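# Move office chair through self-closing door into yellow bay

## Task

Get the office chair past the door that swings shut by itself and leave it in the yellow-taped bay in the other room. All five casters must sit fully inside the tape, with none resting on it. Let the door close before ending the scene. One or both robots may do the work. At the end, release the chair and back the robots away from it. If a robot topples or is left leaning, the task fails. The chair must stay in the bay on its own, not because a robot is holding it there.

## Robot and tools

Robots: r1 and r2 are identical Hello Robot Stretch 4 units, about 1.6 m tall. Each has an omni-wheel base (rim within 0.23 m of its centre), a lift on a mast, one arm that telescopes forward, a three-joint wrist (yaw, pitch, roll) and a two-finger gripper. Each robot has four cameras: <name>_head_camera, <name>_head_left_camera, <name>_head_right_camera and <name>_wrist_camera.

Frames: every robot reports in its own base frame. The origin is on the floor under the base centre, with x forward, y left and z up. hand_pose is a point between the open fingertips, given in that frame, and the printed value can be a little off. base_odometry is measured from where that robot's base stood at the scene start and counts only wheel turns, so slipping shows up as travel. Heading runs from -3.142 to 3.142 and is positive to the left. The two robots' reports cannot be compared directly. Use the images, lidar_m and wrist_depth_mm to judge where they are relative to each other.

execute_actions(actions, cameras): actions is a list holding one action or none. An empty list only returns the state and images. The action is an object keyed "r1" and/or "r2". Under each robot you can give:
- base: exactly one relative move, measured from where the base last reported itself. {"translate_m": d} drives straight, forward positive, -2 to 2 m. {"strafe_m": d} slides sideways, left positive, -2 to 2 m. {"rotate_rad": d} turns in place, counter-clockwise positive, -3.2 to 3.2 rad.
- joints: absolute targets by name. lift_m is 0 to 1.2 m. arm_m is 0 to 0.55 m of extension. wrist_yaw_rad is -1.134 to 4.276 (0 forward, positive left, 3.14 folded back; above 3.4 the arm may block it). wrist_pitch_rad is -1.117 to 4.259 (0 level, 1.57 pointing down). wrist_roll_rad is -1.117 to 4.259 (positive turns clockwise when seen from behind). gripper_m is -0.038 to 0.141 m of fingertip gap; negative values make the fingers press on each other.
- pace: "slow", "default", "fast" or "max". Base speeds are 0.1/0.3/0.4/0.6 m/s and 1/2/3/4 rad/s. Above lift_m 0.2 these are lowered, down to 0.3 m/s and 1 rad/s at full height.
- contact_limits: {"arm_m": 0 to 0.75}, which sets how hard the arm may push before it stops. The default is 0.5.
- end_of_arm: "enable_torque" on its own. It revives wrist or gripper motors that have shut off, and they then hold where they are.
Motions within one action start together and may finish at different times. One action lasts at most 15 s. A joint target outside its range is clipped and the result says so. Any other bad value or unknown key rejects the whole call, and nothing moves. A robot or part you leave out may still be driving toward its earlier target.
cameras: a list of camera names or "all". Leaving it out or passing null also means all cameras; [] means none. The "pictures" line gives the order of the returned images.

wait(seconds): 0 to 10 s. Nothing new is commanded, the world keeps running, and it returns the same output as an empty action. Use it to let the door close.

zoom_image(camera, region): region is [x0,y0,x1,y1] in pixels of that camera's latest full image, measured from the top-left corner, at most 504x504. Head camera images are 420x560, the left and right head cameras are 420x672, and the wrist cameras are 616x392.

read_manual(section): returns only the licence texts.

finished_scene(scene): ends the scene with the given number once the last command has been held. It cannot be undone. The chair must already be parked and the door shut.

Result lines:
- base_status and joint_status: "done" means the base wheels turned the full amount, even if they slipped. "off_target" means the part stopped short and may still be pushing. "contact_stop_at_<key>" means the part hit something; the lift, arm or wheels then go slack, so a slack lift can sink and a slack base can roll. "limit_stop_at_<name>" is a built-in limit: own_body is self-collision, and tilt means leaning more than 6 degrees, which makes the lift, arm and wheels slack until the robot leans less. "torque_fault" means the wrist or gripper motor went limp; send enable_torque.
- on_its_own: what happened without a command. "held at" gives the target, not the actual position.
- turned_by_wheels vs turned_by_imu: a gap above about 0.1 rad suggests a collision or slip, and the heading error is roughly wheels minus imu.
- base_tilt: degrees forward and right, with a fixed bias of up to 1.5 per robot.
- motor_effort: percent of maximum, positive toward higher joint values, with the peak in brackets. For wheel_0..2, positive turns the base right.
- lidar_m: 12 sectors of 30 degrees, starting straight ahead and going counter-clockwise (4th left, 7th back, 10th right). "-" means nothing seen or closer than 0.25 m. It misses glass and thin legs.
- wrist_depth_mm: a 7x7 grid of depths from the top left, 100 to 2000 mm.

Gripping: command a gap smaller than the object. Going lower squeezes harder and pulls the object in. The gap reading does not prove a grip, but a firm squeeze shows in the gripper effort. If the fingertips snag on a surface, raise the lift. To unfold the wrist at the start, send lift_m 0.4 together with wrist_yaw_rad 0.

Avoid: robot-to-robot contact. Once bases touch, even millimetres more of driving presses hard, which can end the run, and no state line reports such contact. Do not drive or turn with more than 1 kg held at arm_m above 0.2, especially at fast paces. Avoid strong steady pushes or pulls with a high gripper or a high contact limit, since these can tip the robot. Shared loads are risky because the two bases can travel up to about 3 cm differently per metre. Holding more than about 2 kg with a level gripper causes a wrist fault. Also avoid slamming the door, knocking the chair over and hard hits. Fewer seconds of robot motion is better.

Each tool is called after ">>>" as name([rows], argument=value, ...), one row to a line, values as JSON.

## Session

>>> execute_actions(actions=[])

Scene clock: 0.00 s.
r1.base_odometry: x=+0.000 y=+0.000 heading=+0.000 (m, m, rad; r1's odometry frame)
r1.turned_by_wheels: +0.000 (rad since the last result)
r1.turned_by_imu: +0.000 (rad since the last result)
r1.base_tilt: forward=+0.1 right=+0.6 (deg)
r1.lidar_m: 0.68 0.77 1.09 2.32 2.48 3.63 1.41 1.41 2.20 2.14 0.93 0.72
r1.base_status: not commanded
r1.joint_positions: lift_m=+0.199 arm_m=+0.001 wrist_yaw_rad=+3.144 wrist_pitch_rad=+0.012 wrist_roll_rad=-0.007 gripper_m=+0.057
r1.joint_status: not commanded
r1.motor_effort: lift_m=+19 arm_m=+0 wrist_yaw_rad=-3 wrist_pitch_rad=-7 wrist_roll_rad=+2 gripper_m=-4 wheel_0=+0 wheel_1=+0 wheel_2=+0 (%)
r1.hand_pose: x=-0.1167 y=+0.0866 z=+0.3738 quat_wxyz=(-0.001, -0.006, -0.003, +1.000) (m; r1's base frame)
r1.wrist_depth_mm: - 139 - - - - - / - 138 - - - - - / - 118 166 - - - - / - 134 209 - - - - / 135 - - - - - - / 1708 1756 213 1708 214 1537 1464 / 1078 1042 976 152 1008 976 991
r2.base_odometry: x=+0.000 y=+0.000 heading=+0.000 (m, m, rad; r2's odometry frame)
r2.turned_by_wheels: +0.000 (rad since the last result)
r2.turned_by_imu: +0.000 (rad since the last result)
r2.base_tilt: forward=+0.4 right=-1.1 (deg)
r2.lidar_m: 1.68 1.38 1.38 1.55 1.99 1.98 2.23 2.22 1.38 3.35 2.80 2.78
r2.base_status: not commanded
r2.joint_positions: lift_m=+0.230 arm_m=-0.002 wrist_yaw_rad=+3.257 wrist_pitch_rad=-0.012 wrist_roll_rad=-0.006 gripper_m=+0.057
r2.joint_status: not commanded
r2.motor_effort: lift_m=+18 arm_m=-1 wrist_yaw_rad=-2 wrist_pitch_rad=-5 wrist_roll_rad=+1 gripper_m=-3 wheel_0=+0 wheel_1=+0 wheel_2=+0 (%)
r2.hand_pose: x=-0.1276 y=+0.0535 z=+0.4116 quat_wxyz=(-0.058, +0.006, -0.003, +0.998) (m; r2's base frame)
r2.wrist_depth_mm: - 134 133 - - 1983 1708 / - - 132 - - 1983 1708 / - 106 132 - - 1983 1756 / - 117 134 - - 1983 1661 / 201 - - - - 1921 1661 / 216 1618 211 1618 213 1708 1576 / 218 1025 1008 150 1025 1160 1098
pictures: r1_head_camera, r1_head_left_camera, r1_head_right_camera, r1_wrist_camera, r2_head_camera, r2_head_left_camera, r2_head_right_camera, r2_wrist_camera
Images, in order (width x height): r1_head_camera 420x560, r1_head_left_camera 420x672, r1_head_right_camera 420x672, r1_wrist_camera 616x392, r2_head_camera 420x560, r2_head_left_camera 420x672, r2_head_right_camera 420x672, r2_wrist_camera 616x392.

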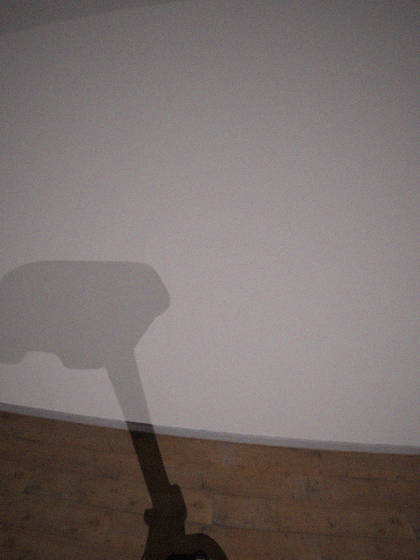

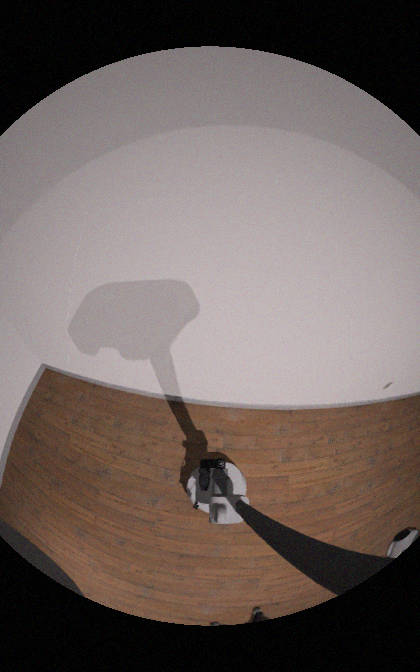

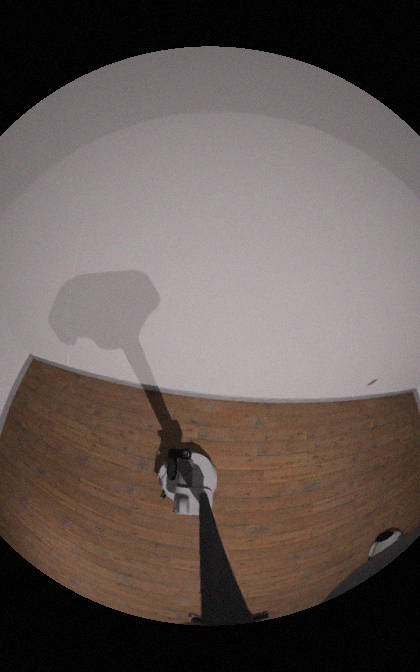

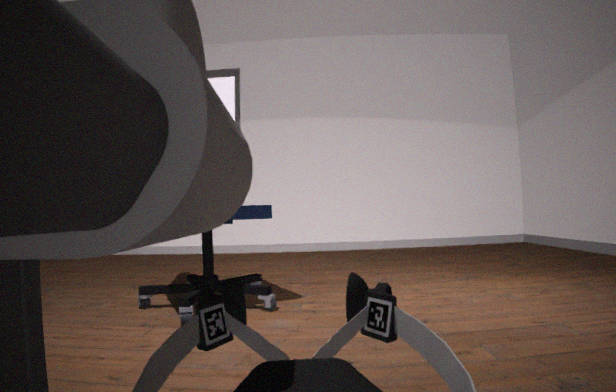

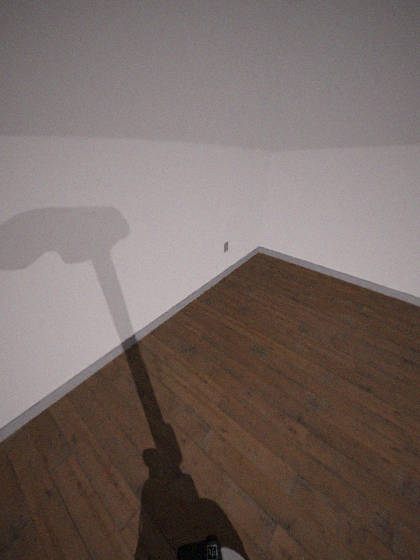

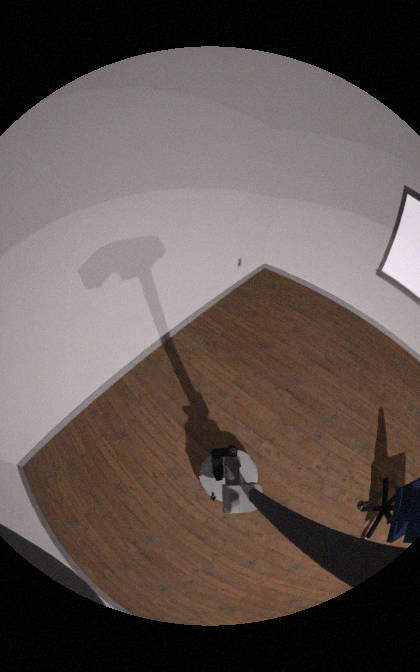

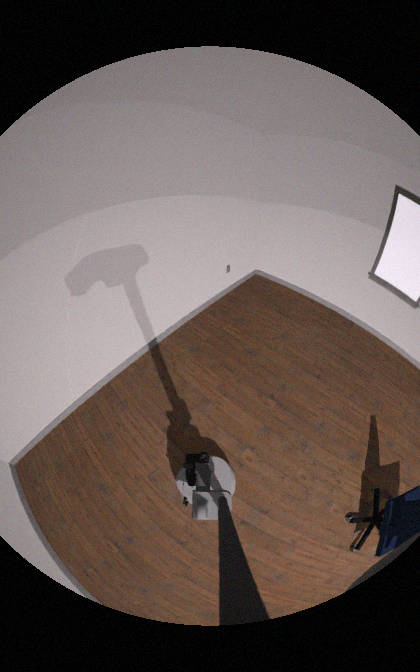

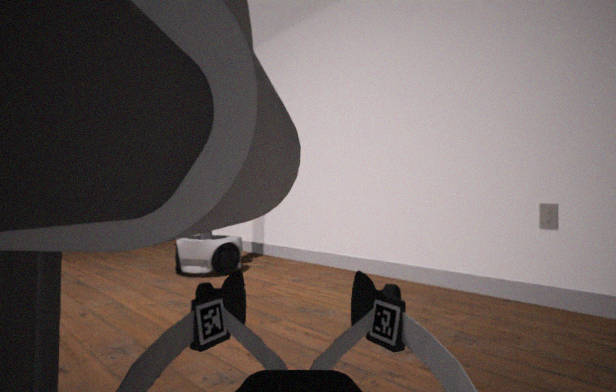

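>>> execute_actions([
  {"r1":{"base":{"rotate_rad":1.48},"joints":{"lift_m":0.4}},"r2":{"base":{"rotate_rad":-2.3},"joints":{"lift_m":0.4,"wrist_yaw_rad":0,"gripper_m":0.13}}},
], cameras=["r1_head_camera","r2_head_camera"])

Scene clock: 2.70 s.
r1.base_odometry: x=+0.000 y=+0.000 heading=+1.480 (m, m, rad; r1's odometry frame)
r1.turned_by_wheels: +1.480 (rad since the last result)
r1.turned_by_imu: +1.481 (rad since the last result)
r1.base_tilt: forward=+0.1 right=+0.6 (deg)
r1.lidar_m: 2.31 2.42 3.29 1.47 1.42 1.95 2.93 1.03 0.72 0.70 0.72 1.02
r1.base_status: done
r1.joint_positions: lift_m=+0.400 arm_m=+0.001 wrist_yaw_rad=+3.144 wrist_pitch_rad=+0.012 wrist_roll_rad=-0.007 gripper_m=+0.057
r1.joint_status: all done
r1.motor_effort: lift_m=+22(24) arm_m=+0(0) wrist_yaw_rad=-3(2) wrist_pitch_rad=-8(9) wrist_roll_rad=-1(1) gripper_m=-4(4) wheel_0=+0(6) wheel_1=+0(7) wheel_2=+1(7) (%)
r1.hand_pose: x=-0.1167 y=+0.0866 z=+0.5745 quat_wxyz=(-0.001, -0.006, -0.003, +1.000) (m; r1's base frame)
r1.wrist_depth_mm: - 139 - - - - - / - 138 - - - - - / - 118 166 - - - - / - 133 209 - - - - / 135 1464 - - - - - / 1182 1808 213 - 214 - - / 1182 1430 1464 152 1464 1430 1464
r2.base_odometry: x=+0.000 y=+0.000 heading=-2.300 (m, m, rad; r2's odometry frame)
r2.turned_by_wheels: -2.300 (rad since the last result)
r2.turned_by_imu: -2.342 (rad since the last result)
r2.base_tilt: forward=+0.5 right=-1.1 (deg)
r2.lidar_m: 1.38 1.38 2.88 2.78 2.00 1.46 1.37 1.44 1.95 1.97 2.05 2.21
r2.base_status: done
r2.joint_positions: lift_m=+0.400 arm_m=-0.002 wrist_yaw_rad=+0.001 wrist_pitch_rad=-0.012 wrist_roll_rad=-0.006 gripper_m=+0.130
r2.joint_status: all done
r2.motor_effort: lift_m=+19(21) arm_m=-1(1) wrist_yaw_rad=-2(8) wrist_pitch_rad=-5(5) wrist_roll_rad=+1(0) gripper_m=-1(4) wheel_0=-1(4) wheel_1=-1(6) wheel_2=-2(3) (%)
r2.hand_pose: x=+0.4576 y=-0.0873 z=+0.5817 quat_wxyz=(+1.000, -0.003, -0.006, +0.000) (m; r2's base frame)
r2.wrist_depth_mm: - - - - - - - / - 1138 - - - - - / - 1078 1229 - - - - / - 1138 - - - - - / - 1138 - - - - - / - 211 - - - 1756 1921 / 1464 1255 1336 150 1397 1366 1499
pictures: r1_head_camera, r2_head_camera
Images, in order (width x height): r1_head_camera 420x560, r2_head_camera 420x560.

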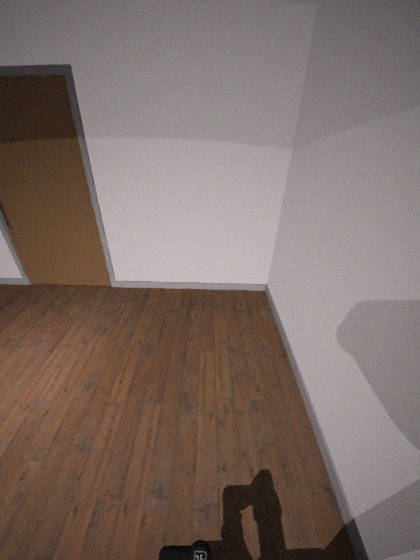

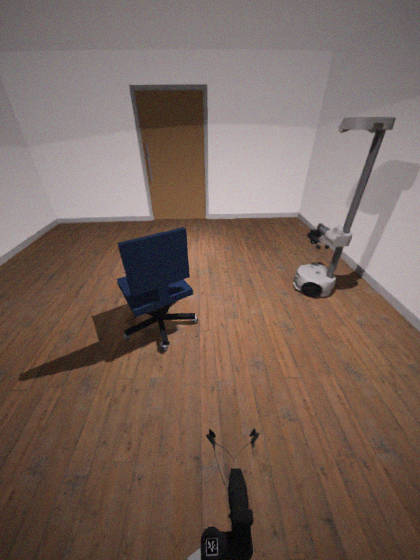

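>>> execute_actions([
  {"r1":{"base":{"translate_m":1.1},"joints":{"wrist_yaw_rad":0,"gripper_m":0.1},"pace":"max"},"r2":{"base":{"rotate_rad":0.05},"joints":{"lift_m":0.06,"arm_m":0.22}}},
], cameras=[])

>>> execute_actions([
  {"r1":{"base":{"strafe_m":2.0},"joints":{"lift_m":0.78},"pace":"max"},"r2":{"base":{"strafe_m":0.47}}},
], cameras=["r1_head_camera","r1_wrist_camera","r2_wrist_camera"])

Scene clock: 6.60 s.
r1.base_odometry: x=+0.100 y=+1.096 heading=+1.480 (m, m, rad; r1's odometry frame)
r1.turned_by_wheels: +0.000 (rad since the last result)
r1.turned_by_imu: -0.004 (rad since the last result)
r1.base_tilt: forward=+0.1 right=+0.5 (deg)
r1.lidar_m: 1.20 1.25 1.73 4.02 2.01 2.06 2.97 1.02 0.72 0.69 0.73 1.00
r1.base_status: done
r1.joint_positions: lift_m=+0.400 arm_m=+0.001 wrist_yaw_rad=+0.000 wrist_pitch_rad=+0.012 wrist_roll_rad=-0.007 gripper_m=+0.100
r1.joint_status: all done
r1.motor_effort: lift_m=+21(22) arm_m=+0(0) wrist_yaw_rad=+0(9) wrist_pitch_rad=-6(8) wrist_roll_rad=+1(2) gripper_m=-2(5) wheel_0=-1(9) wheel_1=+0(4) wheel_2=+0(13) (%)
r1.hand_pose: x=+0.4605 y=-0.0873 z=+0.5746 quat_wxyz=(+1.000, -0.003, +0.006, +0.000) (m; r1's base frame)
r1.wrist_depth_mm: 1025 1042 1025 1042 1060 1060 820 / 1008 1025 1025 1042 1060 1060 842 / 991 1008 1025 1042 1042 1060 854 / 991 1008 1025 1025 1042 1042 854 / 991 1008 1008 1025 1042 1042 854 / 976 991 1008 1008 212 1042 854 / 960 976 991 150 1025 1025 854
r2.base_odometry: x=+0.000 y=+0.000 heading=-2.250 (m, m, rad; r2's odometry frame)
r2.turned_by_wheels: +0.050 (rad since the last result)
r2.turned_by_imu: +0.052 (rad since the last result)
r2.base_tilt: forward=+0.5 right=-1.2 (deg)
r2.lidar_m: 1.40 1.35 2.85 2.79 1.94 1.44 1.38 1.47 2.02 1.97 2.08 2.95
r2.base_status: done
r2.joint_positions: lift_m=+0.060 arm_m=+0.219 wrist_yaw_rad=+0.000 wrist_pitch_rad=-0.012 wrist_roll_rad=-0.006 gripper_m=+0.130
r2.joint_status: all done
r2.motor_effort: lift_m=+16(18) arm_m=+5(9) wrist_yaw_rad=-1(2) wrist_pitch_rad=-4(5) wrist_roll_rad=+1(0) gripper_m=-1(0) wheel_0=+0(3) wheel_1=+1(4) wheel_2=+0(6) (%)
r2.hand_pose: x=+0.6785 y=-0.0874 z=+0.2419 quat_wxyz=(+1.000, -0.003, -0.006, +0.000) (m; r2's base frame)
r2.wrist_depth_mm: - 891 1025 - - - - / - 960 - - - - - / - 946 1366 - - - - / - - - - - - - / 1863 1229 - - - - - / 991 211 991 1008 946 946 1060 / 676 634 640 150 647 654 699
pictures: none
No camera images: the call's "cameras" was empty. Leave "cameras" out to get every camera's image.

Scene clock: 11.70 s.
r1.base_odometry: x=-1.892 y=+1.277 heading=+1.480 (m, m, rad; r1's odometry frame)
r1.turned_by_wheels: +0.000 (rad since the last result)
r1.turned_by_imu: -0.003 (rad since the last result)
r1.base_tilt: forward=+0.3 right=+0.5 (deg)
r1.lidar_m: 1.12 1.23 1.71 2.00 2.09 2.82 1.36 1.31 2.83 2.69 1.74 1.26
r1.base_status: done
r1.joint_positions: lift_m=+0.780 arm_m=+0.001 wrist_yaw_rad=+0.000 wrist_pitch_rad=+0.012 wrist_roll_rad=-0.007 gripper_m=+0.100
r1.joint_status: all done
r1.motor_effort: lift_m=+19(23) arm_m=+0(0) wrist_yaw_rad=-2(0) wrist_pitch_rad=-8(9) wrist_roll_rad=+0(3) gripper_m=-2(1) wheel_0=+0(16) wheel_1=+0(15) wheel_2=-1(2) (%)
r1.hand_pose: x=+0.4604 y=-0.0874 z=+0.9547 quat_wxyz=(+1.000, -0.003, +0.006, +0.000) (m; r1's base frame)
r1.wrist_depth_mm: 991 1008 1008 1042 1042 1060 1060 / 991 991 991 1025 1042 1042 1060 / 976 991 1008 1025 1025 1042 1060 / 976 991 991 1025 1025 1025 1042 / 960 991 991 1008 1025 1042 1042 / 960 976 904 1008 211 1025 1025 / 946 976 976 150 1008 1025 1025
r2.base_odometry: x=+0.366 y=-0.295 heading=-2.250 (m, m, rad; r2's odometry frame)
r2.turned_by_wheels: +0.000 (rad since the last result)
r2.turned_by_imu: +0.001 (rad since the last result)
r2.base_tilt: forward=+0.4 right=-1.1 (deg)
r2.lidar_m: 1.33 3.15 2.36 2.32 1.87 1.41 1.36 1.45 2.03 2.44 2.58 1.58
r2.base_status: done
r2.joint_positions: lift_m=+0.060 arm_m=+0.219 wrist_yaw_rad=+0.000 wrist_pitch_rad=-0.012 wrist_roll_rad=-0.006 gripper_m=+0.130
r2.joint_status: not commanded
r2.motor_effort: lift_m=+17(16) arm_m=+5(5) wrist_yaw_rad=-2(1) wrist_pitch_rad=-5(4) wrist_roll_rad=+0(0) gripper_m=-1(0) wheel_0=+1(7) wheel_1=+1(7) wheel_2=+0(1) (%)
r2.hand_pose: x=+0.6785 y=-0.0874 z=+0.2419 quat_wxyz=(+1.000, -0.003, -0.006, +0.000) (m; r2's base frame)
r2.wrist_depth_mm: - - - 904 1008 - - / - - - - - - - / - - - 976 - - - / - - - - - - - / 1983 1921 1983 1397 - - - / 1008 210 976 931 917 946 1042 / 683 634 640 150 647 654 699
pictures: r1_head_camera, r1_wrist_camera, r2_wrist_camera
Images, in order (width x height): r1_head_camera 420x560, r1_wrist_camera 616x392, r2_wrist_camera 616x392.

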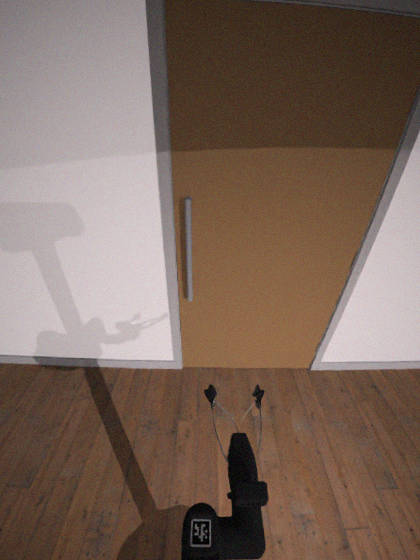

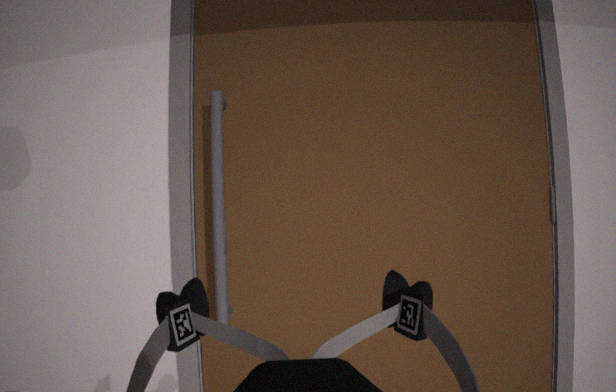

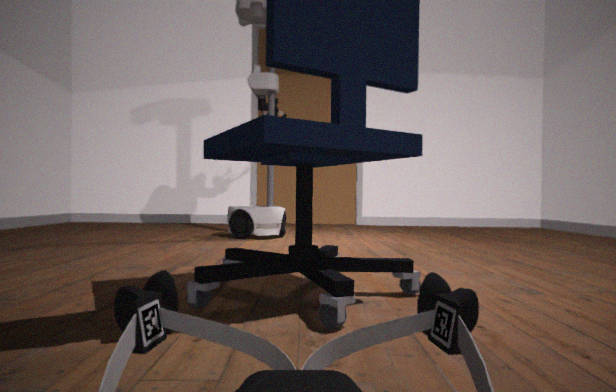

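>>> execute_actions([
  {"r1":{"base":{"strafe_m":0.17},"joints":{"arm_m":0.54}},"r2":{"base":{"translate_m":0.65},"pace":"fast"}},
], cameras=["r1_wrist_camera","r2_wrist_camera"])

Scene clock: 15.00 s.
r1.base_odometry: x=-2.062 y=+1.293 heading=+1.480 (m, m, rad; r1's odometry frame)
r1.turned_by_wheels: +0.000 (rad since the last result)
r1.turned_by_imu: -0.001 (rad since the last result)
r1.base_tilt: forward=+0.2 right=+0.6 (deg)
r1.lidar_m: 1.13 1.26 1.71 1.85 1.91 2.63 1.44 1.37 2.99 2.87 1.73 1.26
r1.base_status: done
r1.joint_positions: lift_m=+0.780 arm_m=+0.539 wrist_yaw_rad=+0.000 wrist_pitch_rad=+0.012 wrist_roll_rad=-0.007 gripper_m=+0.100
r1.joint_status: all done
r1.motor_effort: lift_m=+19(19) arm_m=+7(7) wrist_yaw_rad=-2(1) wrist_pitch_rad=-8(9) wrist_roll_rad=+1(0) gripper_m=-3(2) wheel_0=+2(8) wheel_1=-3(7) wheel_2=-1(1) (%)
r1.hand_pose: x=+0.9981 y=-0.0874 z=+0.9547 quat_wxyz=(+1.000, -0.003, +0.006, +0.000) (m; r1's base frame)
r1.wrist_depth_mm: 452 455 466 469 477 480 488 / 449 455 462 469 473 480 484 / 449 452 462 466 469 477 480 / 445 452 459 462 466 473 480 / 442 449 455 459 466 473 477 / 439 442 452 455 212 469 473 / 439 442 436 150 462 466 469
r2.base_odometry: x=-0.043 y=-0.801 heading=-2.250 (m, m, rad; r2's odometry frame)
r2.turned_by_wheels: +0.000 (rad since the last result)
r2.turned_by_imu: +0.002 (rad since the last result)
r2.base_tilt: forward=+0.4 right=-1.2 (deg)
r2.lidar_m: 0.65 3.13 2.31 2.26 2.42 2.09 2.03 2.14 2.54 2.47 2.61 0.70
r2.base_status: done
r2.joint_positions: lift_m=+0.060 arm_m=+0.219 wrist_yaw_rad=+0.000 wrist_pitch_rad=-0.012 wrist_roll_rad=-0.006 gripper_m=+0.130
r2.joint_status: not commanded
r2.motor_effort: lift_m=+17(17) arm_m=+5(5) wrist_yaw_rad=-1(1) wrist_pitch_rad=-5(5) wrist_roll_rad=+0(0) gripper_m=+0(0) wheel_0=-1(5) wheel_1=+1(6) wheel_2=+1(11) (%)
r2.hand_pose: x=+0.6785 y=-0.0874 z=+0.2419 quat_wxyz=(+1.000, -0.003, -0.006, +0.000) (m; r2's base frame)
r2.wrist_depth_mm: - 357 271 270 286 324 399 / - 469 402 399 397 397 413 / - - - 512 - - - / - - - - - - - / 1863 1921 1863 1464 - - - / 991 211 647 504 654 931 1060 / 683 404 433 149 504 496 521
pictures: r1_wrist_camera, r2_wrist_camera
Images, in order (width x height): r1_wrist_camera 616x392, r2_wrist_camera 616x392.

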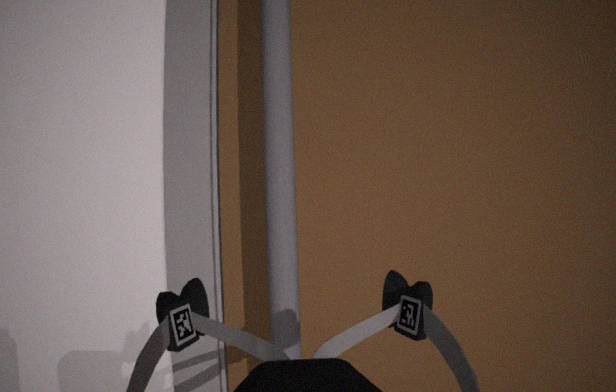

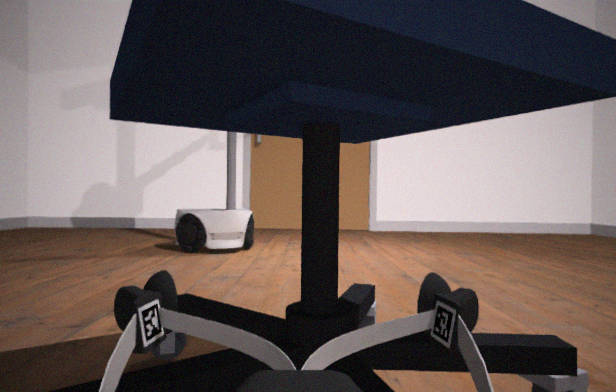

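>>> execute_actions([
  {"r1":{"base":{"translate_m":0.195},"joints":{"wrist_yaw_rad":0.02}},"r2":{"base":{"strafe_m":-0.035}}},
], cameras=[])

>>> execute_actions([
  {"r1":{"joints":{"gripper_m":-0.01}},"r2":{"base":{"translate_m":0.37}}},
], cameras=["r1_wrist_camera","r2_wrist_camera"])

>>> execute_actions([
  {"r1":{"base":{"translate_m":-0.18},"joints":{"wrist_yaw_rad":0},"pace":"slow"},"r2":{"joints":{"gripper_m":-0.02}}},
], cameras=[])

>>> execute_actions([
  {"r1":{"base":{"strafe_m":-0.06},"joints":{"wrist_yaw_rad":0.08},"pace":"slow"},"r2":{"base":{"translate_m":-0.15},"pace":"slow"}},
], cameras=[])

>>> execute_actions([
  {"r1":{"base":{"translate_m":-0.12},"pace":"slow"},"r2":{"base":{"translate_m":-0.15},"pace":"slow"}},
], cameras=["r1_head_camera"])

Scene clock: 18.20 s.
r1.base_odometry: x=-2.044 y=+1.487 heading=+1.480 (m, m, rad; r1's odometry frame)
r1.turned_by_wheels: +0.000 (rad since the last result)
r1.turned_by_imu: -0.001 (rad since the last result)
r1.base_tilt: forward=+0.3 right=+0.5 (deg)
r1.lidar_m: 0.93 1.03 1.45 1.84 1.92 2.62 1.58 1.55 3.00 2.87 1.44 1.05
r1.base_status: done
r1.joint_positions: lift_m=+0.780 arm_m=+0.539 wrist_yaw_rad=+0.020 wrist_pitch_rad=+0.012 wrist_roll_rad=-0.007 gripper_m=+0.100
r1.joint_status: all done
r1.motor_effort: lift_m=+19(19) arm_m=+7(7) wrist_yaw_rad=-1(1) wrist_pitch_rad=-9(8) wrist_roll_rad=+0(0) gripper_m=-3(2) wheel_0=-1(3) wheel_1=+1(5) wheel_2=+1(9) (%)
r1.hand_pose: x=+0.9998 y=-0.0817 z=+0.9547 quat_wxyz=(+1.000, -0.003, +0.006, +0.010) (m; r1's base frame)
r1.wrist_depth_mm: 260 248 264 266 267 271 - / 258 247 263 265 267 270 271 / 257 247 262 264 265 268 270 / 255 245 260 193 264 266 268 / 255 244 259 189 263 265 266 / 253 242 213 185 212 263 265 / 252 241 256 150 260 262 -
r2.base_odometry: x=-0.070 y=-0.779 heading=-2.250 (m, m, rad; r2's odometry frame)
r2.turned_by_wheels: +0.000 (rad since the last result)
r2.turned_by_imu: +0.001 (rad since the last result)
r2.base_tilt: forward=+0.4 right=-1.1 (deg)
r2.lidar_m: 0.66 3.17 2.38 2.30 2.46 2.08 2.02 2.13 2.50 2.43 2.57 0.79
r2.base_status: done
r2.joint_positions: lift_m=+0.060 arm_m=+0.219 wrist_yaw_rad=+0.000 wrist_pitch_rad=-0.012 wrist_roll_rad=-0.006 gripper_m=+0.130
r2.joint_status: not commanded
r2.motor_effort: lift_m=+17(17) arm_m=+5(5) wrist_yaw_rad=-1(2) wrist_pitch_rad=-5(5) wrist_roll_rad=+1(0) gripper_m=-2(0) wheel_0=-1(7) wheel_1=+0(8) wheel_2=+0(1) (%)
r2.hand_pose: x=+0.6785 y=-0.0874 z=+0.2419 quat_wxyz=(+1.000, -0.003, -0.006, +0.000) (m; r2's base frame)
r2.wrist_depth_mm: - 276 271 270 303 347 - / - 413 404 399 397 394 436 / - - - 508 - - - / - - - - - - - / 1863 1921 - 1430 - - - / 991 211 647 512 809 960 1078 / 676 407 436 150 500 496 661
pictures: none
No camera images: the call's "cameras" was empty. Leave "cameras" out to get every camera's image.

Scene clock: 20.93 s.
r1.base_odometry: x=-2.044 y=+1.487 heading=+1.480 (m, m, rad; r1's odometry frame)
r1.turned_by_wheels: +0.001 (rad since the last result)
r1.turned_by_imu: +0.000 (rad since the last result)
r1.base_tilt: forward=+0.2 right=+0.4 (deg)
r1.lidar_m: 0.91 1.03 1.42 1.84 1.90 2.62 1.60 1.54 3.00 2.87 1.44 1.05
r1.base_status: not commanded
r1.joint_positions: lift_m=+0.780 arm_m=+0.539 wrist_yaw_rad=+0.027 wrist_pitch_rad=+0.012 wrist_roll_rad=-0.007 gripper_m=-0.010
r1.joint_status: all done
r1.on_its_own: wrist_yaw_rad is at rest, and its effort (-23) is outside its rest range (-13 to +13)
r1.motor_effort: lift_m=+20(19) arm_m=+4(7) wrist_yaw_rad=-23(28) wrist_pitch_rad=-8(9) wrist_roll_rad=+2(1) gripper_m=-13(12) wheel_0=+3(3) wheel_1=+3(3) wheel_2=+5(6) (%)
r1.hand_pose: x=+1.0009 y=-0.0796 z=+0.9547 quat_wxyz=(+1.000, -0.003, +0.006, +0.014) (m; r1's base frame)
r1.wrist_depth_mm: 260 248 253 177 257 258 - / 259 248 252 175 255 257 259 / 258 246 250 173 254 256 257 / 256 245 249 172 252 254 256 / 255 244 247 170 252 253 254 / 254 242 246 169 250 252 252 / 253 241 245 155 180 251 -
r2.base_odometry: x=-0.302 y=-1.067 heading=-2.250 (m, m, rad; r2's odometry frame)
r2.turned_by_wheels: +0.000 (rad since the last result)
r2.turned_by_imu: +0.001 (rad since the last result)
r2.base_tilt: forward=+0.5 right=-1.1 (deg)
r2.lidar_m: 0.29 0.62 2.38 2.25 2.45 2.47 2.39 2.53 2.53 2.45 2.58 0.36
r2.base_status: done
r2.joint_positions: lift_m=+0.060 arm_m=+0.219 wrist_yaw_rad=-0.003 wrist_pitch_rad=-0.012 wrist_roll_rad=-0.006 gripper_m=+0.130
r2.joint_status: not commanded
r2.motor_effort: lift_m=+17(16) arm_m=+5(5) wrist_yaw_rad=+8(7) wrist_pitch_rad=-5(4) wrist_roll_rad=+1(1) gripper_m=+0(1) wheel_0=+1(3) wheel_1=+1(4) wheel_2=-4(3) (%)
r2.hand_pose: x=+0.6783 y=-0.0882 z=+0.2418 quat_wxyz=(+1.000, -0.003, -0.006, -0.001) (m; r2's base frame)
r2.wrist_depth_mm: 279 274 212 134 221 267 268 / - - 373 135 397 - - / - - - 135 - - - / - - 1756 135 - - - / 1863 1808 1708 135 - - - / 991 842 831 135 215 946 1042 / 676 634 597 133 413 654 723
pictures: r1_wrist_camera, r2_wrist_camera
Images, in order (width x height): r1_wrist_camera 616x392, r2_wrist_camera 616x392.

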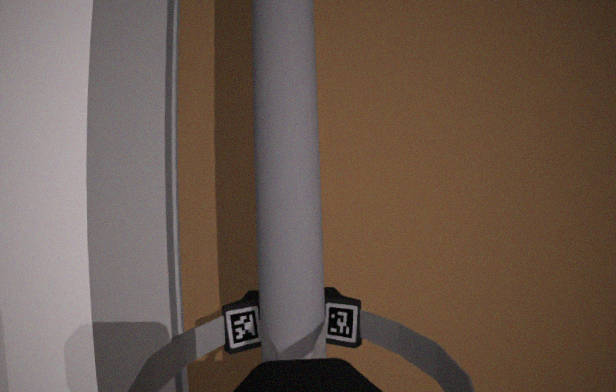

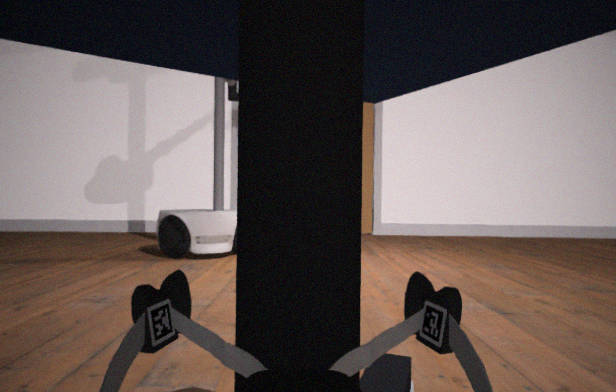

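Scene clock: 24.00 s.
r1.base_odometry: x=-2.060 y=+1.308 heading=+1.477 (m, m, rad; r1's odometry frame)
r1.turned_by_wheels: -0.003 (rad since the last result)
r1.turned_by_imu: -0.004 (rad since the last result)
r1.base_tilt: forward=+0.2 right=+0.5 (deg)
r1.lidar_m: 0.92 1.23 1.69 1.83 1.91 2.62 1.44 1.37 2.99 2.86 1.72 1.08
r1.base_status: done
r1.joint_positions: lift_m=+0.780 arm_m=+0.539 wrist_yaw_rad=-0.012 wrist_pitch_rad=+0.012 wrist_roll_rad=-0.007 gripper_m=-0.010
r1.joint_status: all done
r1.on_its_own: wrist_yaw_rad is at rest, and its effort (+35) is outside its rest range (-13 to +13)
r1.motor_effort: lift_m=+19(20) arm_m=+4(4) wrist_yaw_rad=+35(36) wrist_pitch_rad=-8(9) wrist_roll_rad=+0(0) gripper_m=-15(15) wheel_0=-19(18) wheel_1=-11(10) wheel_2=-9(14) (%)
r1.hand_pose: x=+0.9975 y=-0.0910 z=+0.9547 quat_wxyz=(+1.000, -0.003, +0.006, -0.006) (m; r1's base frame)
r1.wrist_depth_mm: 430 436 240 175 278 303 327 / 430 433 238 175 276 300 322 / 427 430 237 173 274 298 319 / 424 430 236 171 271 294 315 / 421 427 235 170 270 293 312 / 418 424 229 169 259 291 312 / 418 421 179 166 264 289 310
r2.base_odometry: x=-0.302 y=-1.067 heading=-2.250 (m, m, rad; r2's odometry frame)
r2.turned_by_wheels: +0.000 (rad since the last result)
r2.turned_by_imu: +0.001 (rad since the last result)
r2.base_tilt: forward=+0.5 right=-1.2 (deg)
r2.lidar_m: 0.28 0.61 2.37 2.27 2.43 2.48 2.38 2.53 2.51 2.44 2.59 0.35
r2.base_status: not commanded
r2.joint_positions: lift_m=+0.060 arm_m=+0.219 wrist_yaw_rad=+0.000 wrist_pitch_rad=-0.012 wrist_roll_rad=-0.006 gripper_m=-0.020
r2.joint_status: all done
r2.motor_effort: lift_m=+16(17) arm_m=+4(5) wrist_yaw_rad=+0(7) wrist_pitch_rad=-5(4) wrist_roll_rad=+0(0) gripper_m=-11(14) wheel_0=+1(1) wheel_1=+1(0) wheel_2=-3(4) (%)
r2.hand_pose: x=+0.6786 y=-0.0874 z=+0.2418 quat_wxyz=(+1.000, -0.003, -0.006, +0.000) (m; r2's base frame)
r2.wrist_depth_mm: 276 274 211 134 220 266 266 / - - 368 134 397 - - / - - - 134 - - - / - - 1537 134 - - - / 1921 1661 1537 134 - - - / 976 1008 179 134 931 1042 1060 / 676 157 179 133 387 647 707
pictures: none
No camera images: the call's "cameras" was empty. Leave "cameras" out to get every camera's image.

Scene clock: 26.80 s.
r1.base_odometry: x=-2.001 y=+1.302 heading=+1.481 (m, m, rad; r1's odometry frame)
r1.turned_by_wheels: +0.003 (rad since the last result)
r1.turned_by_imu: -0.006 (rad since the last result)
r1.base_tilt: forward=+0.1 right=+0.4 (deg)
r1.lidar_m: 0.92 1.22 1.67 1.89 1.97 2.66 1.53 1.47 2.90 2.82 1.74 1.10
r1.base_status: done
r1.joint_positions: lift_m=+0.780 arm_m=+0.539 wrist_yaw_rad=+0.100 wrist_pitch_rad=+0.012 wrist_roll_rad=-0.007 gripper_m=-0.010
r1.joint_status: all done
r1.on_its_own: wrist_yaw_rad is at rest, and its effort (-57) is outside its rest range (-13 to +13)
r1.motor_effort: lift_m=+19(19) arm_m=+4(4) wrist_yaw_rad=-57(61) wrist_pitch_rad=-7(7) wrist_roll_rad=+2(0) gripper_m=-15(20) wheel_0=+19(20) wheel_1=+9(19) wheel_2=+14(15) (%)
r1.hand_pose: x=+1.0060 y=-0.0582 z=+0.9547 quat_wxyz=(+0.999, -0.004, +0.006, +0.050) (m; r1's base frame)
r1.wrist_depth_mm: 462 455 244 256 266 277 287 / 459 455 242 255 265 276 285 / 455 449 242 253 263 274 283 / 455 449 241 252 260 271 281 / 452 449 240 250 259 270 278 / 449 442 182 183 258 268 277 / 449 442 178 163 160 267 276
r2.base_odometry: x=-0.208 y=-0.950 heading=-2.250 (m, m, rad; r2's odometry frame)
r2.turned_by_wheels: +0.000 (rad since the last result)
r2.turned_by_imu: +0.001 (rad since the last result)
r2.base_tilt: forward=+0.5 right=-1.1 (deg)
r2.lidar_m: 0.30 0.60 2.38 2.28 2.45 2.32 2.25 2.36 2.53 2.44 2.57 0.34
r2.base_status: done
r2.joint_positions: lift_m=+0.060 arm_m=+0.220 wrist_yaw_rad=+0.003 wrist_pitch_rad=-0.012 wrist_roll_rad=-0.006 gripper_m=-0.020
r2.joint_status: not commanded
r2.motor_effort: lift_m=+16(16) arm_m=-3(5) wrist_yaw_rad=-10(23) wrist_pitch_rad=-5(7) wrist_roll_rad=+1(0) gripper_m=-16(19) wheel_0=-4(8) wheel_1=-1(5) wheel_2=+5(10) (%)
r2.hand_pose: x=+0.6800 y=-0.0866 z=+0.2418 quat_wxyz=(+1.000, -0.003, -0.006, +0.001) (m; r2's base frame)
r2.wrist_depth_mm: 277 273 208 149 220 265 265 / - - 368 149 394 - - / - - - 149 - - - / - - 1756 150 - - - / 1921 1983 1708 149 - - - / 1025 991 180 150 960 1042 1078 / 683 160 182 148 439 661 715
pictures: none
No camera images: the call's "cameras" was empty. Leave "cameras" out to get every camera's image.

Scene clock: 29.57 s.
r1.base_odometry: x=-2.011 y=+1.183 heading=+1.478 (m, m, rad; r1's odometry frame)
r1.turned_by_wheels: -0.003 (rad since the last result)
r1.turned_by_imu: -0.003 (rad since the last result)
r1.base_tilt: forward=+0.3 right=+0.6 (deg)
r1.lidar_m: 0.92 1.35 1.82 1.89 1.96 2.65 1.55 1.50 2.96 2.80 1.89 1.12
r1.base_status: done
r1.joint_positions: lift_m=+0.780 arm_m=+0.539 wrist_yaw_rad=+0.070 wrist_pitch_rad=+0.012 wrist_roll_rad=-0.007 gripper_m=-0.010
r1.joint_status: not commanded
r1.on_its_own: wrist_yaw_rad is at rest, and its effort (+28) is outside its rest range (-13 to +13)
r1.motor_effort: lift_m=+19(20) arm_m=+4(4) wrist_yaw_rad=+28(58) wrist_pitch_rad=-7(9) wrist_roll_rad=+2(0) gripper_m=-16(16) wheel_0=-16(16) wheel_1=-11(11) wheel_2=-5(21) (%)
r1.hand_pose: x=+1.0041 y=-0.0670 z=+0.9547 quat_wxyz=(+0.999, -0.004, +0.006, +0.035) (m; r1's base frame)
r1.wrist_depth_mm: 569 569 239 174 285 317 347 / 569 564 238 173 282 314 342 / 564 564 237 173 281 310 338 / 564 564 236 173 277 306 334 / 559 559 234 172 274 304 330 / 559 554 228 170 267 301 329 / 554 554 179 166 268 300 327
r2.base_odometry: x=-0.114 y=-0.834 heading=-2.251 (m, m, rad; r2's odometry frame)
r2.turned_by_wheels: -0.001 (rad since the last result)
r2.turned_by_imu: +0.000 (rad since the last result)
r2.base_tilt: forward=+0.5 right=-1.1 (deg)
r2.lidar_m: 0.31 0.55 2.37 2.29 2.43 2.16 2.10 2.22 2.51 2.43 2.55 0.32
r2.base_status: done
r2.joint_positions: lift_m=+0.060 arm_m=+0.220 wrist_yaw_rad=+0.001 wrist_pitch_rad=-0.012 wrist_roll_rad=-0.006 gripper_m=-0.020
r2.joint_status: not commanded
r2.motor_effort: lift_m=+17(17) arm_m=-2(2) wrist_yaw_rad=-4(12) wrist_pitch_rad=-5(5) wrist_roll_rad=+1(1) gripper_m=-15(16) wheel_0=-7(7) wheel_1=-4(6) wheel_2=+2(12) (%)
r2.hand_pose: x=+0.6798 y=-0.0873 z=+0.2418 quat_wxyz=(+1.000, -0.003, -0.006, +0.000) (m; r2's base frame)
r2.wrist_depth_mm: 277 273 223 149 220 265 265 / - - 399 149 394 - - / - - - 150 - - - / - - - 149 - - - / 1863 1983 1661 150 - - - / 991 991 181 150 946 1042 1060 / 683 160 182 149 615 654 707
pictures: r1_head_camera
Images, in order (width x height): r1_head_camera 420x560.

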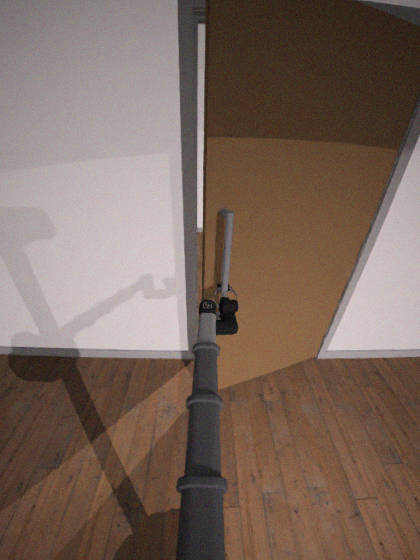

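>>> execute_actions([
  {"r1":{"base":{"strafe_m":-0.10},"joints":{"arm_m":0.43,"wrist_yaw_rad":0.18},"pace":"slow"}},
], cameras=[])

>>> execute_actions([
  {"r1":{"base":{"strafe_m":-0.115},"joints":{"arm_m":0.315,"wrist_yaw_rad":0.33},"pace":"slow"}},
], cameras=[])

>>> execute_actions([
  {"r1":{"base":{"strafe_m":-0.13},"joints":{"arm_m":0.215,"wrist_yaw_rad":0.48},"pace":"slow"}},
], cameras=[])

Scene clock: 32.40 s.
r1.base_odometry: x=-1.912 y=+1.174 heading=+1.481 (m, m, rad; r1's odometry frame)
r1.turned_by_wheels: +0.002 (rad since the last result)
r1.turned_by_imu: -0.023 (rad since the last result)
r1.base_tilt: forward=+0.1 right=+0.5 (deg)
r1.lidar_m: 0.81 1.34 1.79 1.98 2.05 2.72 1.51 1.45 2.87 2.71 1.96 1.09
r1.base_status: done
r1.joint_positions: lift_m=+0.780 arm_m=+0.431 wrist_yaw_rad=+0.196 wrist_pitch_rad=+0.012 wrist_roll_rad=-0.007 gripper_m=-0.010
r1.joint_status: all done
r1.on_its_own: wrist_yaw_rad is at rest, and its effort (-45) is outside its rest range (-13 to +13)
r1.motor_effort: lift_m=+19(19) arm_m=-7(12) wrist_yaw_rad=-45(49) wrist_pitch_rad=-8(8) wrist_roll_rad=+1(1) gripper_m=-13(20) wheel_0=+15(19) wheel_1=+6(22) wheel_2=+9(9) (%)
r1.hand_pose: x=+0.9021 y=-0.0297 z=+0.9548 quat_wxyz=(+0.995, -0.004, +0.006, +0.098) (m; r1's base frame)
r1.wrist_depth_mm: 750 715 237 264 290 322 353 / 732 231 236 263 286 319 349 / 741 230 235 181 285 314 343 / 732 229 234 177 282 312 340 / 723 707 235 174 281 309 338 / 723 699 189 172 278 307 334 / 723 699 226 164 160 306 332
r2.base_odometry: x=-0.114 y=-0.834 heading=-2.251 (m, m, rad; r2's odometry frame)
r2.turned_by_wheels: +0.000 (rad since the last result)
r2.turned_by_imu: +0.001 (rad since the last result)
r2.base_tilt: forward=+0.5 right=-1.2 (deg)
r2.lidar_m: 0.29 0.55 2.38 2.28 2.45 2.16 2.09 2.18 2.52 2.44 2.59 0.32
r2.base_status: not commanded
r2.joint_positions: lift_m=+0.060 arm_m=+0.220 wrist_yaw_rad=+0.001 wrist_pitch_rad=-0.012 wrist_roll_rad=-0.006 gripper_m=-0.020
r2.joint_status: not commanded
r2.motor_effort: lift_m=+16(17) arm_m=-2(2) wrist_yaw_rad=-2(3) wrist_pitch_rad=-5(5) wrist_roll_rad=+0(0) gripper_m=-16(15) wheel_0=-6(7) wheel_1=-4(4) wheel_2=+2(2) (%)
r2.hand_pose: x=+0.6798 y=-0.0873 z=+0.2418 quat_wxyz=(+1.000, -0.003, -0.006, +0.000) (m; r2's base frame)
r2.wrist_depth_mm: 277 272 224 149 219 263 265 / - - 402 149 394 - - / - - - 150 - - - / - - - 150 - - - / 1863 1983 1661 150 - - - / 991 1025 181 150 946 1042 1060 / 668 159 181 148 621 647 707
pictures: none
No camera images: the call's "cameras" was empty. Leave "cameras" out to get every camera's image.

Scene clock: 34.83 s.
r1.base_odometry: x=-1.797 y=+1.163 heading=+1.482 (m, m, rad; r1's odometry frame)
r1.turned_by_wheels: +0.001 (rad since the last result)
r1.turned_by_imu: +0.001 (rad since the last result)
r1.base_tilt: forward=+0.3 right=+0.6 (deg)
r1.lidar_m: 0.71 1.33 1.80 2.10 2.17 2.87 1.44 1.56 2.74 2.60 1.94 1.06
r1.base_status: done
r1.joint_positions: lift_m=+0.780 arm_m=+0.316 wrist_yaw_rad=+0.340 wrist_pitch_rad=+0.012 wrist_roll_rad=-0.007 gripper_m=-0.010
r1.joint_status: all done
r1.on_its_own: wrist_yaw_rad is at rest, and its effort (-29) is outside its rest range (-13 to +13)
r1.motor_effort: lift_m=+20(20) arm_m=-8(13) wrist_yaw_rad=-29(41) wrist_pitch_rad=-8(9) wrist_roll_rad=+0(2) gripper_m=-15(18) wheel_0=+10(14) wheel_1=+3(10) wheel_2=+5(7) (%)
r1.hand_pose: x=+0.7884 y=+0.0138 z=+0.9547 quat_wxyz=(+0.986, -0.004, +0.005, +0.169) (m; r1's base frame)
r1.wrist_depth_mm: 1025 946 239 179 289 322 353 / 1008 946 238 177 287 320 349 / 1008 931 237 174 283 315 345 / 1008 931 236 172 282 312 342 / 991 931 234 171 281 309 338 / 991 917 227 169 277 307 336 / 976 917 229 166 266 306 334
r2.base_odometry: x=-0.114 y=-0.834 heading=-2.251 (m, m, rad; r2's odometry frame)
r2.turned_by_wheels: +0.000 (rad since the last result)
r2.turned_by_imu: +0.001 (rad since the last result)
r2.base_tilt: forward=+0.4 right=-1.1 (deg)
r2.lidar_m: 0.30 0.55 2.35 2.30 2.45 2.16 2.08 2.19 2.51 2.44 2.58 0.29
r2.base_status: not commanded
r2.joint_positions: lift_m=+0.060 arm_m=+0.220 wrist_yaw_rad=+0.001 wrist_pitch_rad=-0.012 wrist_roll_rad=-0.006 gripper_m=-0.020
r2.joint_status: not commanded
r2.motor_effort: lift_m=+16(17) arm_m=-2(2) wrist_yaw_rad=-2(3) wrist_pitch_rad=-5(4) wrist_roll_rad=+0(1) gripper_m=-17(16) wheel_0=-7(7) wheel_1=-4(3) wheel_2=+2(2) (%)
r2.hand_pose: x=+0.6798 y=-0.0873 z=+0.2418 quat_wxyz=(+1.000, -0.003, -0.006, +0.000) (m; r2's base frame)
r2.wrist_depth_mm: 277 273 223 149 219 265 266 / - - 404 149 397 - - / - - - 149 - - - / - - - 150 - - - / 1921 1921 1661 150 - - - / 1025 991 181 150 960 1060 1078 / 676 160 182 148 609 654 715
pictures: none
No camera images: the call's "cameras" was empty. Leave "cameras" out to get every camera's image.

Scene clock: 37.27 s.
r1.base_odometry: x=-1.668 y=+1.152 heading=+1.482 (m, m, rad; r1's odometry frame)
r1.turned_by_wheels: +0.000 (rad since the last result)
r1.turned_by_imu: -0.004 (rad since the last result)
r1.base_tilt: forward=+0.2 right=+0.6 (deg)
r1.lidar_m: 0.61 1.36 1.80 2.23 2.31 3.04 1.42 1.72 2.61 2.47 1.94 1.07
r1.base_status: done
r1.joint_positions: lift_m=+0.780 arm_m=+0.217 wrist_yaw_rad=+0.483 wrist_pitch_rad=+0.013 wrist_roll_rad=-0.007 gripper_m=-0.010
r1.joint_status: all done
r1.motor_effort: lift_m=+19(19) arm_m=-9(14) wrist_yaw_rad=-9(41) wrist_pitch_rad=-10(11) wrist_roll_rad=+1(1) gripper_m=-14(17) wheel_0=+3(9) wheel_1=-2(10) wheel_2=+2(5) (%)
r1.hand_pose: x=+0.6835 y=+0.0564 z=+0.9545 quat_wxyz=(+0.971, -0.005, +0.005, +0.239) (m; r1's base frame)
r1.wrist_depth_mm: 1397 1229 238 175 291 325 359 / 1397 1205 237 173 289 322 355 / 1366 1205 238 172 285 319 349 / 1366 1205 236 172 283 315 345 / 1366 1205 236 172 281 312 343 / 1366 1182 226 171 279 310 340 / 1366 1205 226 166 268 309 340
r2.base_odometry: x=-0.114 y=-0.834 heading=-2.251 (m, m, rad; r2's odometry frame)
r2.turned_by_wheels: +0.000 (rad since the last result)
r2.turned_by_imu: +0.001 (rad since the last result)
r2.base_tilt: forward=+0.4 right=-1.2 (deg)
r2.lidar_m: 0.30 0.57 2.36 2.28 2.45 2.15 2.09 2.19 2.54 2.44 2.58 0.32
r2.base_status: not commanded
r2.joint_positions: lift_m=+0.060 arm_m=+0.220 wrist_yaw_rad=+0.001 wrist_pitch_rad=-0.012 wrist_roll_rad=-0.006 gripper_m=-0.020
r2.joint_status: not commanded
r2.motor_effort: lift_m=+17(16) arm_m=-2(2) wrist_yaw_rad=-2(2) wrist_pitch_rad=-5(5) wrist_roll_rad=+0(0) gripper_m=-15(16) wheel_0=-6(7) wheel_1=-4(4) wheel_2=+2(2) (%)
r2.hand_pose: x=+0.6798 y=-0.0873 z=+0.2418 quat_wxyz=(+1.000, -0.003, -0.006, +0.000) (m; r2's base frame)
r2.wrist_depth_mm: 277 272 221 149 220 265 266 / - - 399 149 394 - - / - - - 150 - - - / - - - 150 - - - / 1983 - 1661 149 - - - / 1008 1025 181 150 931 1042 1060 / 683 160 182 148 609 647 707
pictures: none
No camera images: the call's "cameras" was empty. Leave "cameras" out to get every camera's image.

>>> execute_actions([
  {"r1":{"base":{"strafe_m":-0.155},"joints":{"arm_m":0.14,"wrist_yaw_rad":0.63},"pace":"slow"}},
], cameras=[])

>>> execute_actions([
  {"r1":{"base":{"strafe_m":-0.15},"joints":{"arm_m":0.095,"wrist_yaw_rad":0.78},"pace":"slow"}},
], cameras=[])

>>> execute_actions([
  {"r1":{"base":{"strafe_m":-0.15},"joints":{"arm_m":0.075,"wrist_yaw_rad":0.93},"pace":"slow"}},
], cameras=["r1_head_camera"])

Scene clock: 40.40 s.
r1.base_odometry: x=-1.514 y=+1.138 heading=+1.483 (m, m, rad; r1's odometry frame)
r1.turned_by_wheels: +0.001 (rad since the last result)
r1.turned_by_imu: -0.029 (rad since the last result)
r1.base_tilt: forward=+0.1 right=+0.7 (deg)
r1.lidar_m: 0.53 0.53 1.79 2.38 2.45 3.16 1.41 3.58 2.48 2.33 2.03 1.36
r1.base_status: done
r1.joint_positions: lift_m=+0.780 arm_m=+0.141 wrist_yaw_rad=+0.640 wrist_pitch_rad=+0.013 wrist_roll_rad=-0.007 gripper_m=-0.010
r1.joint_status: all done
r1.on_its_own: wrist_yaw_rad is at rest, and its effort (-32) is outside its rest range (-13 to +13)
r1.motor_effort: lift_m=+19(19) arm_m=-7(15) wrist_yaw_rad=-32(51) wrist_pitch_rad=-10(12) wrist_roll_rad=+1(3) gripper_m=-13(22) wheel_0=+9(16) wheel_1=+2(15) wheel_2=+3(3) (%)
r1.hand_pose: x=+0.5957 y=+0.1022 z=+0.9545 quat_wxyz=(+0.949, -0.005, +0.005, +0.315) (m; r1's base frame)
r1.wrist_depth_mm: 1983 1576 239 181 296 332 370 / 1921 229 237 178 291 329 364 / 1983 228 236 176 290 325 362 / 1983 227 235 173 286 322 355 / 1983 1537 234 171 285 319 351 / 1983 1537 225 169 283 317 349 / 1983 1537 224 166 268 315 347
r2.base_odometry: x=-0.114 y=-0.834 heading=-2.251 (m, m, rad; r2's odometry frame)
r2.turned_by_wheels: +0.000 (rad since the last result)
r2.turned_by_imu: +0.001 (rad since the last result)
r2.base_tilt: forward=+0.5 right=-1.1 (deg)
r2.lidar_m: 0.30 0.55 2.37 2.30 2.45 2.16 2.09 2.20 2.51 2.43 2.55 0.31
r2.base_status: not commanded
r2.joint_positions: lift_m=+0.060 arm_m=+0.220 wrist_yaw_rad=+0.001 wrist_pitch_rad=-0.012 wrist_roll_rad=-0.006 gripper_m=-0.020
r2.joint_status: not commanded
r2.motor_effort: lift_m=+16(16) arm_m=-3(3) wrist_yaw_rad=-3(3) wrist_pitch_rad=-5(5) wrist_roll_rad=+1(1) gripper_m=-16(16) wheel_0=-7(7) wheel_1=-4(4) wheel_2=+2(2) (%)
r2.hand_pose: x=+0.6798 y=-0.0873 z=+0.2418 quat_wxyz=(+1.000, -0.003, -0.006, +0.000) (m; r2's base frame)
r2.wrist_depth_mm: 277 272 222 149 219 265 266 / - - 402 149 394 - - / - - - 149 - - - / - - - 149 - - - / 1983 1921 1661 150 - - - / 1008 1025 181 150 931 1025 1060 / 676 160 182 148 615 647 715
pictures: none
No camera images: the call's "cameras" was empty. Leave "cameras" out to get every camera's image.

Scene clock: 43.03 s.
r1.base_odometry: x=-1.365 y=+1.124 heading=+1.484 (m, m, rad; r1's odometry frame)
r1.turned_by_wheels: +0.001 (rad since the last result)
r1.turned_by_imu: -0.018 (rad since the last result)
r1.base_tilt: forward=+0.0 right=+0.7 (deg)
r1.lidar_m: 0.46 0.47 1.76 2.53 2.58 3.31 1.41 3.43 2.35 2.17 2.08 1.40
r1.base_status: done
r1.joint_positions: lift_m=+0.780 arm_m=+0.096 wrist_yaw_rad=+0.791 wrist_pitch_rad=+0.013 wrist_roll_rad=-0.007 gripper_m=-0.010
r1.joint_status: all done
r1.on_its_own: wrist_yaw_rad is at rest, and its effort (-34) is outside its rest range (-13 to +13)
r1.motor_effort: lift_m=+19(19) arm_m=-6(16) wrist_yaw_rad=-34(54) wrist_pitch_rad=-10(11) wrist_roll_rad=+1(0) gripper_m=-12(20) wheel_0=+10(9) wheel_1=+2(22) wheel_2=+3(4) (%)
r1.hand_pose: x=+0.5320 y=+0.1437 z=+0.9546 quat_wxyz=(+0.923, -0.006, +0.004, +0.385) (m; r1's base frame)
r1.wrist_depth_mm: - 230 238 183 296 336 373 / - 229 238 179 293 330 368 / - 228 236 176 290 327 362 / - 227 235 174 287 322 362 / - 225 234 171 286 320 355 / - - 225 170 283 319 351 / - - 223 166 270 317 349
r2.base_odometry: x=-0.114 y=-0.834 heading=-2.251 (m, m, rad; r2's odometry frame)
r2.turned_by_wheels: +0.000 (rad since the last result)
r2.turned_by_imu: +0.001 (rad since the last result)
r2.base_tilt: forward=+0.4 right=-1.2 (deg)
r2.lidar_m: 0.31 0.56 2.37 2.29 2.46 2.18 2.08 2.18 2.51 2.44 2.55 0.31
r2.base_status: not commanded
r2.joint_positions: lift_m=+0.060 arm_m=+0.220 wrist_yaw_rad=+0.001 wrist_pitch_rad=-0.012 wrist_roll_rad=-0.006 gripper_m=-0.020
r2.joint_status: not commanded
r2.motor_effort: lift_m=+16(17) arm_m=-2(2) wrist_yaw_rad=-3(2) wrist_pitch_rad=-5(5) wrist_roll_rad=+0(0) gripper_m=-16(17) wheel_0=-6(6) wheel_1=-4(4) wheel_2=+2(2) (%)
r2.hand_pose: x=+0.6798 y=-0.0873 z=+0.2418 quat_wxyz=(+1.000, -0.003, -0.006, +0.000) (m; r2's base frame)
r2.wrist_depth_mm: 276 272 222 150 219 265 265 / - - 399 150 392 - - / - - - 149 - - - / - - - 150 - - - / 1863 1983 1661 150 1708 - - / 1008 1008 181 150 931 1042 1042 / 676 160 182 148 609 640 707
pictures: none
No camera images: the call's "cameras" was empty. Leave "cameras" out to get every camera's image.

Scene clock: 45.67 s.
r1.base_odometry: x=-1.215 y=+1.111 heading=+1.485 (m, m, rad; r1's odometry frame)
r1.turned_by_wheels: +0.001 (rad since the last result)
r1.turned_by_imu: -0.007 (rad since the last result)
r1.base_tilt: forward=+0.3 right=+0.5 (deg)
r1.lidar_m: 0.61 0.44 1.78 2.68 2.71 3.49 1.41 3.24 2.19 2.04 2.06 1.43
r1.base_status: done
r1.joint_positions: lift_m=+0.780 arm_m=+0.076 wrist_yaw_rad=+0.939 wrist_pitch_rad=+0.012 wrist_roll_rad=-0.007 gripper_m=-0.010
r1.joint_status: all done
r1.on_its_own: wrist_yaw_rad is at rest, and its effort (-27) is outside its rest range (-13 to +13)
r1.motor_effort: lift_m=+20(19) arm_m=-6(16) wrist_yaw_rad=-27(57) wrist_pitch_rad=-9(12) wrist_roll_rad=-1(1) gripper_m=-14(22) wheel_0=+8(8) wheel_1=+1(14) wheel_2=+2(5) (%)
r1.hand_pose: x=+0.4879 y=+0.1813 z=+0.9547 quat_wxyz=(+0.892, -0.006, +0.004, +0.453) (m; r1's base frame)
r1.wrist_depth_mm: - - 239 180 296 332 368 / - - 238 177 293 329 366 / - - 237 175 289 324 357 / - - 236 173 286 320 355 / - - 234 171 285 319 351 / - - 226 169 282 315 347 / - - 228 166 268 314 347
r2.base_odometry: x=-0.114 y=-0.834 heading=-2.251 (m, m, rad; r2's odometry frame)
r2.turned_by_wheels: +0.000 (rad since the last result)
r2.turned_by_imu: +0.001 (rad since the last result)
r2.base_tilt: forward=+0.5 right=-1.2 (deg)
r2.lidar_m: 0.32 0.55 2.37 2.30 2.44 2.17 2.10 2.20 2.51 2.43 2.57 0.30
r2.base_status: not commanded
r2.joint_positions: lift_m=+0.060 arm_m=+0.220 wrist_yaw_rad=+0.001 wrist_pitch_rad=-0.012 wrist_roll_rad=-0.006 gripper_m=-0.020
r2.joint_status: not commanded
r2.motor_effort: lift_m=+16(16) arm_m=-2(2) wrist_yaw_rad=-3(4) wrist_pitch_rad=-5(5) wrist_roll_rad=+0(1) gripper_m=-15(16) wheel_0=-7(7) wheel_1=-4(5) wheel_2=+2(2) (%)
r2.hand_pose: x=+0.6798 y=-0.0873 z=+0.2418 quat_wxyz=(+1.000, -0.003, -0.006, +0.000) (m; r2's base frame)
r2.wrist_depth_mm: 276 272 222 149 219 266 265 / - - 399 150 394 - - / - - - 149 - - - / - - - 150 - - - / 1983 1983 1708 150 1661 - - / 991 1008 180 150 946 1060 1060 / 676 159 182 148 609 654 715
pictures: r1_head_camera
Images, in order (width x height): r1_head_camera 420x560.

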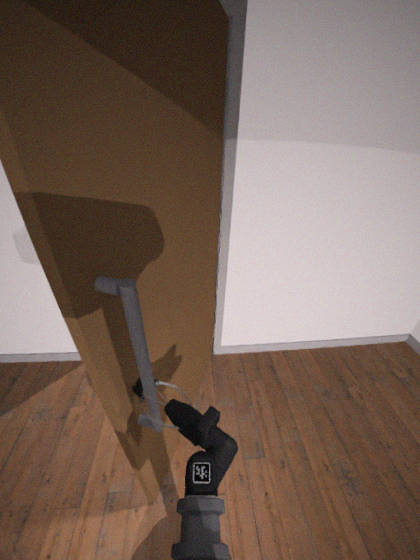

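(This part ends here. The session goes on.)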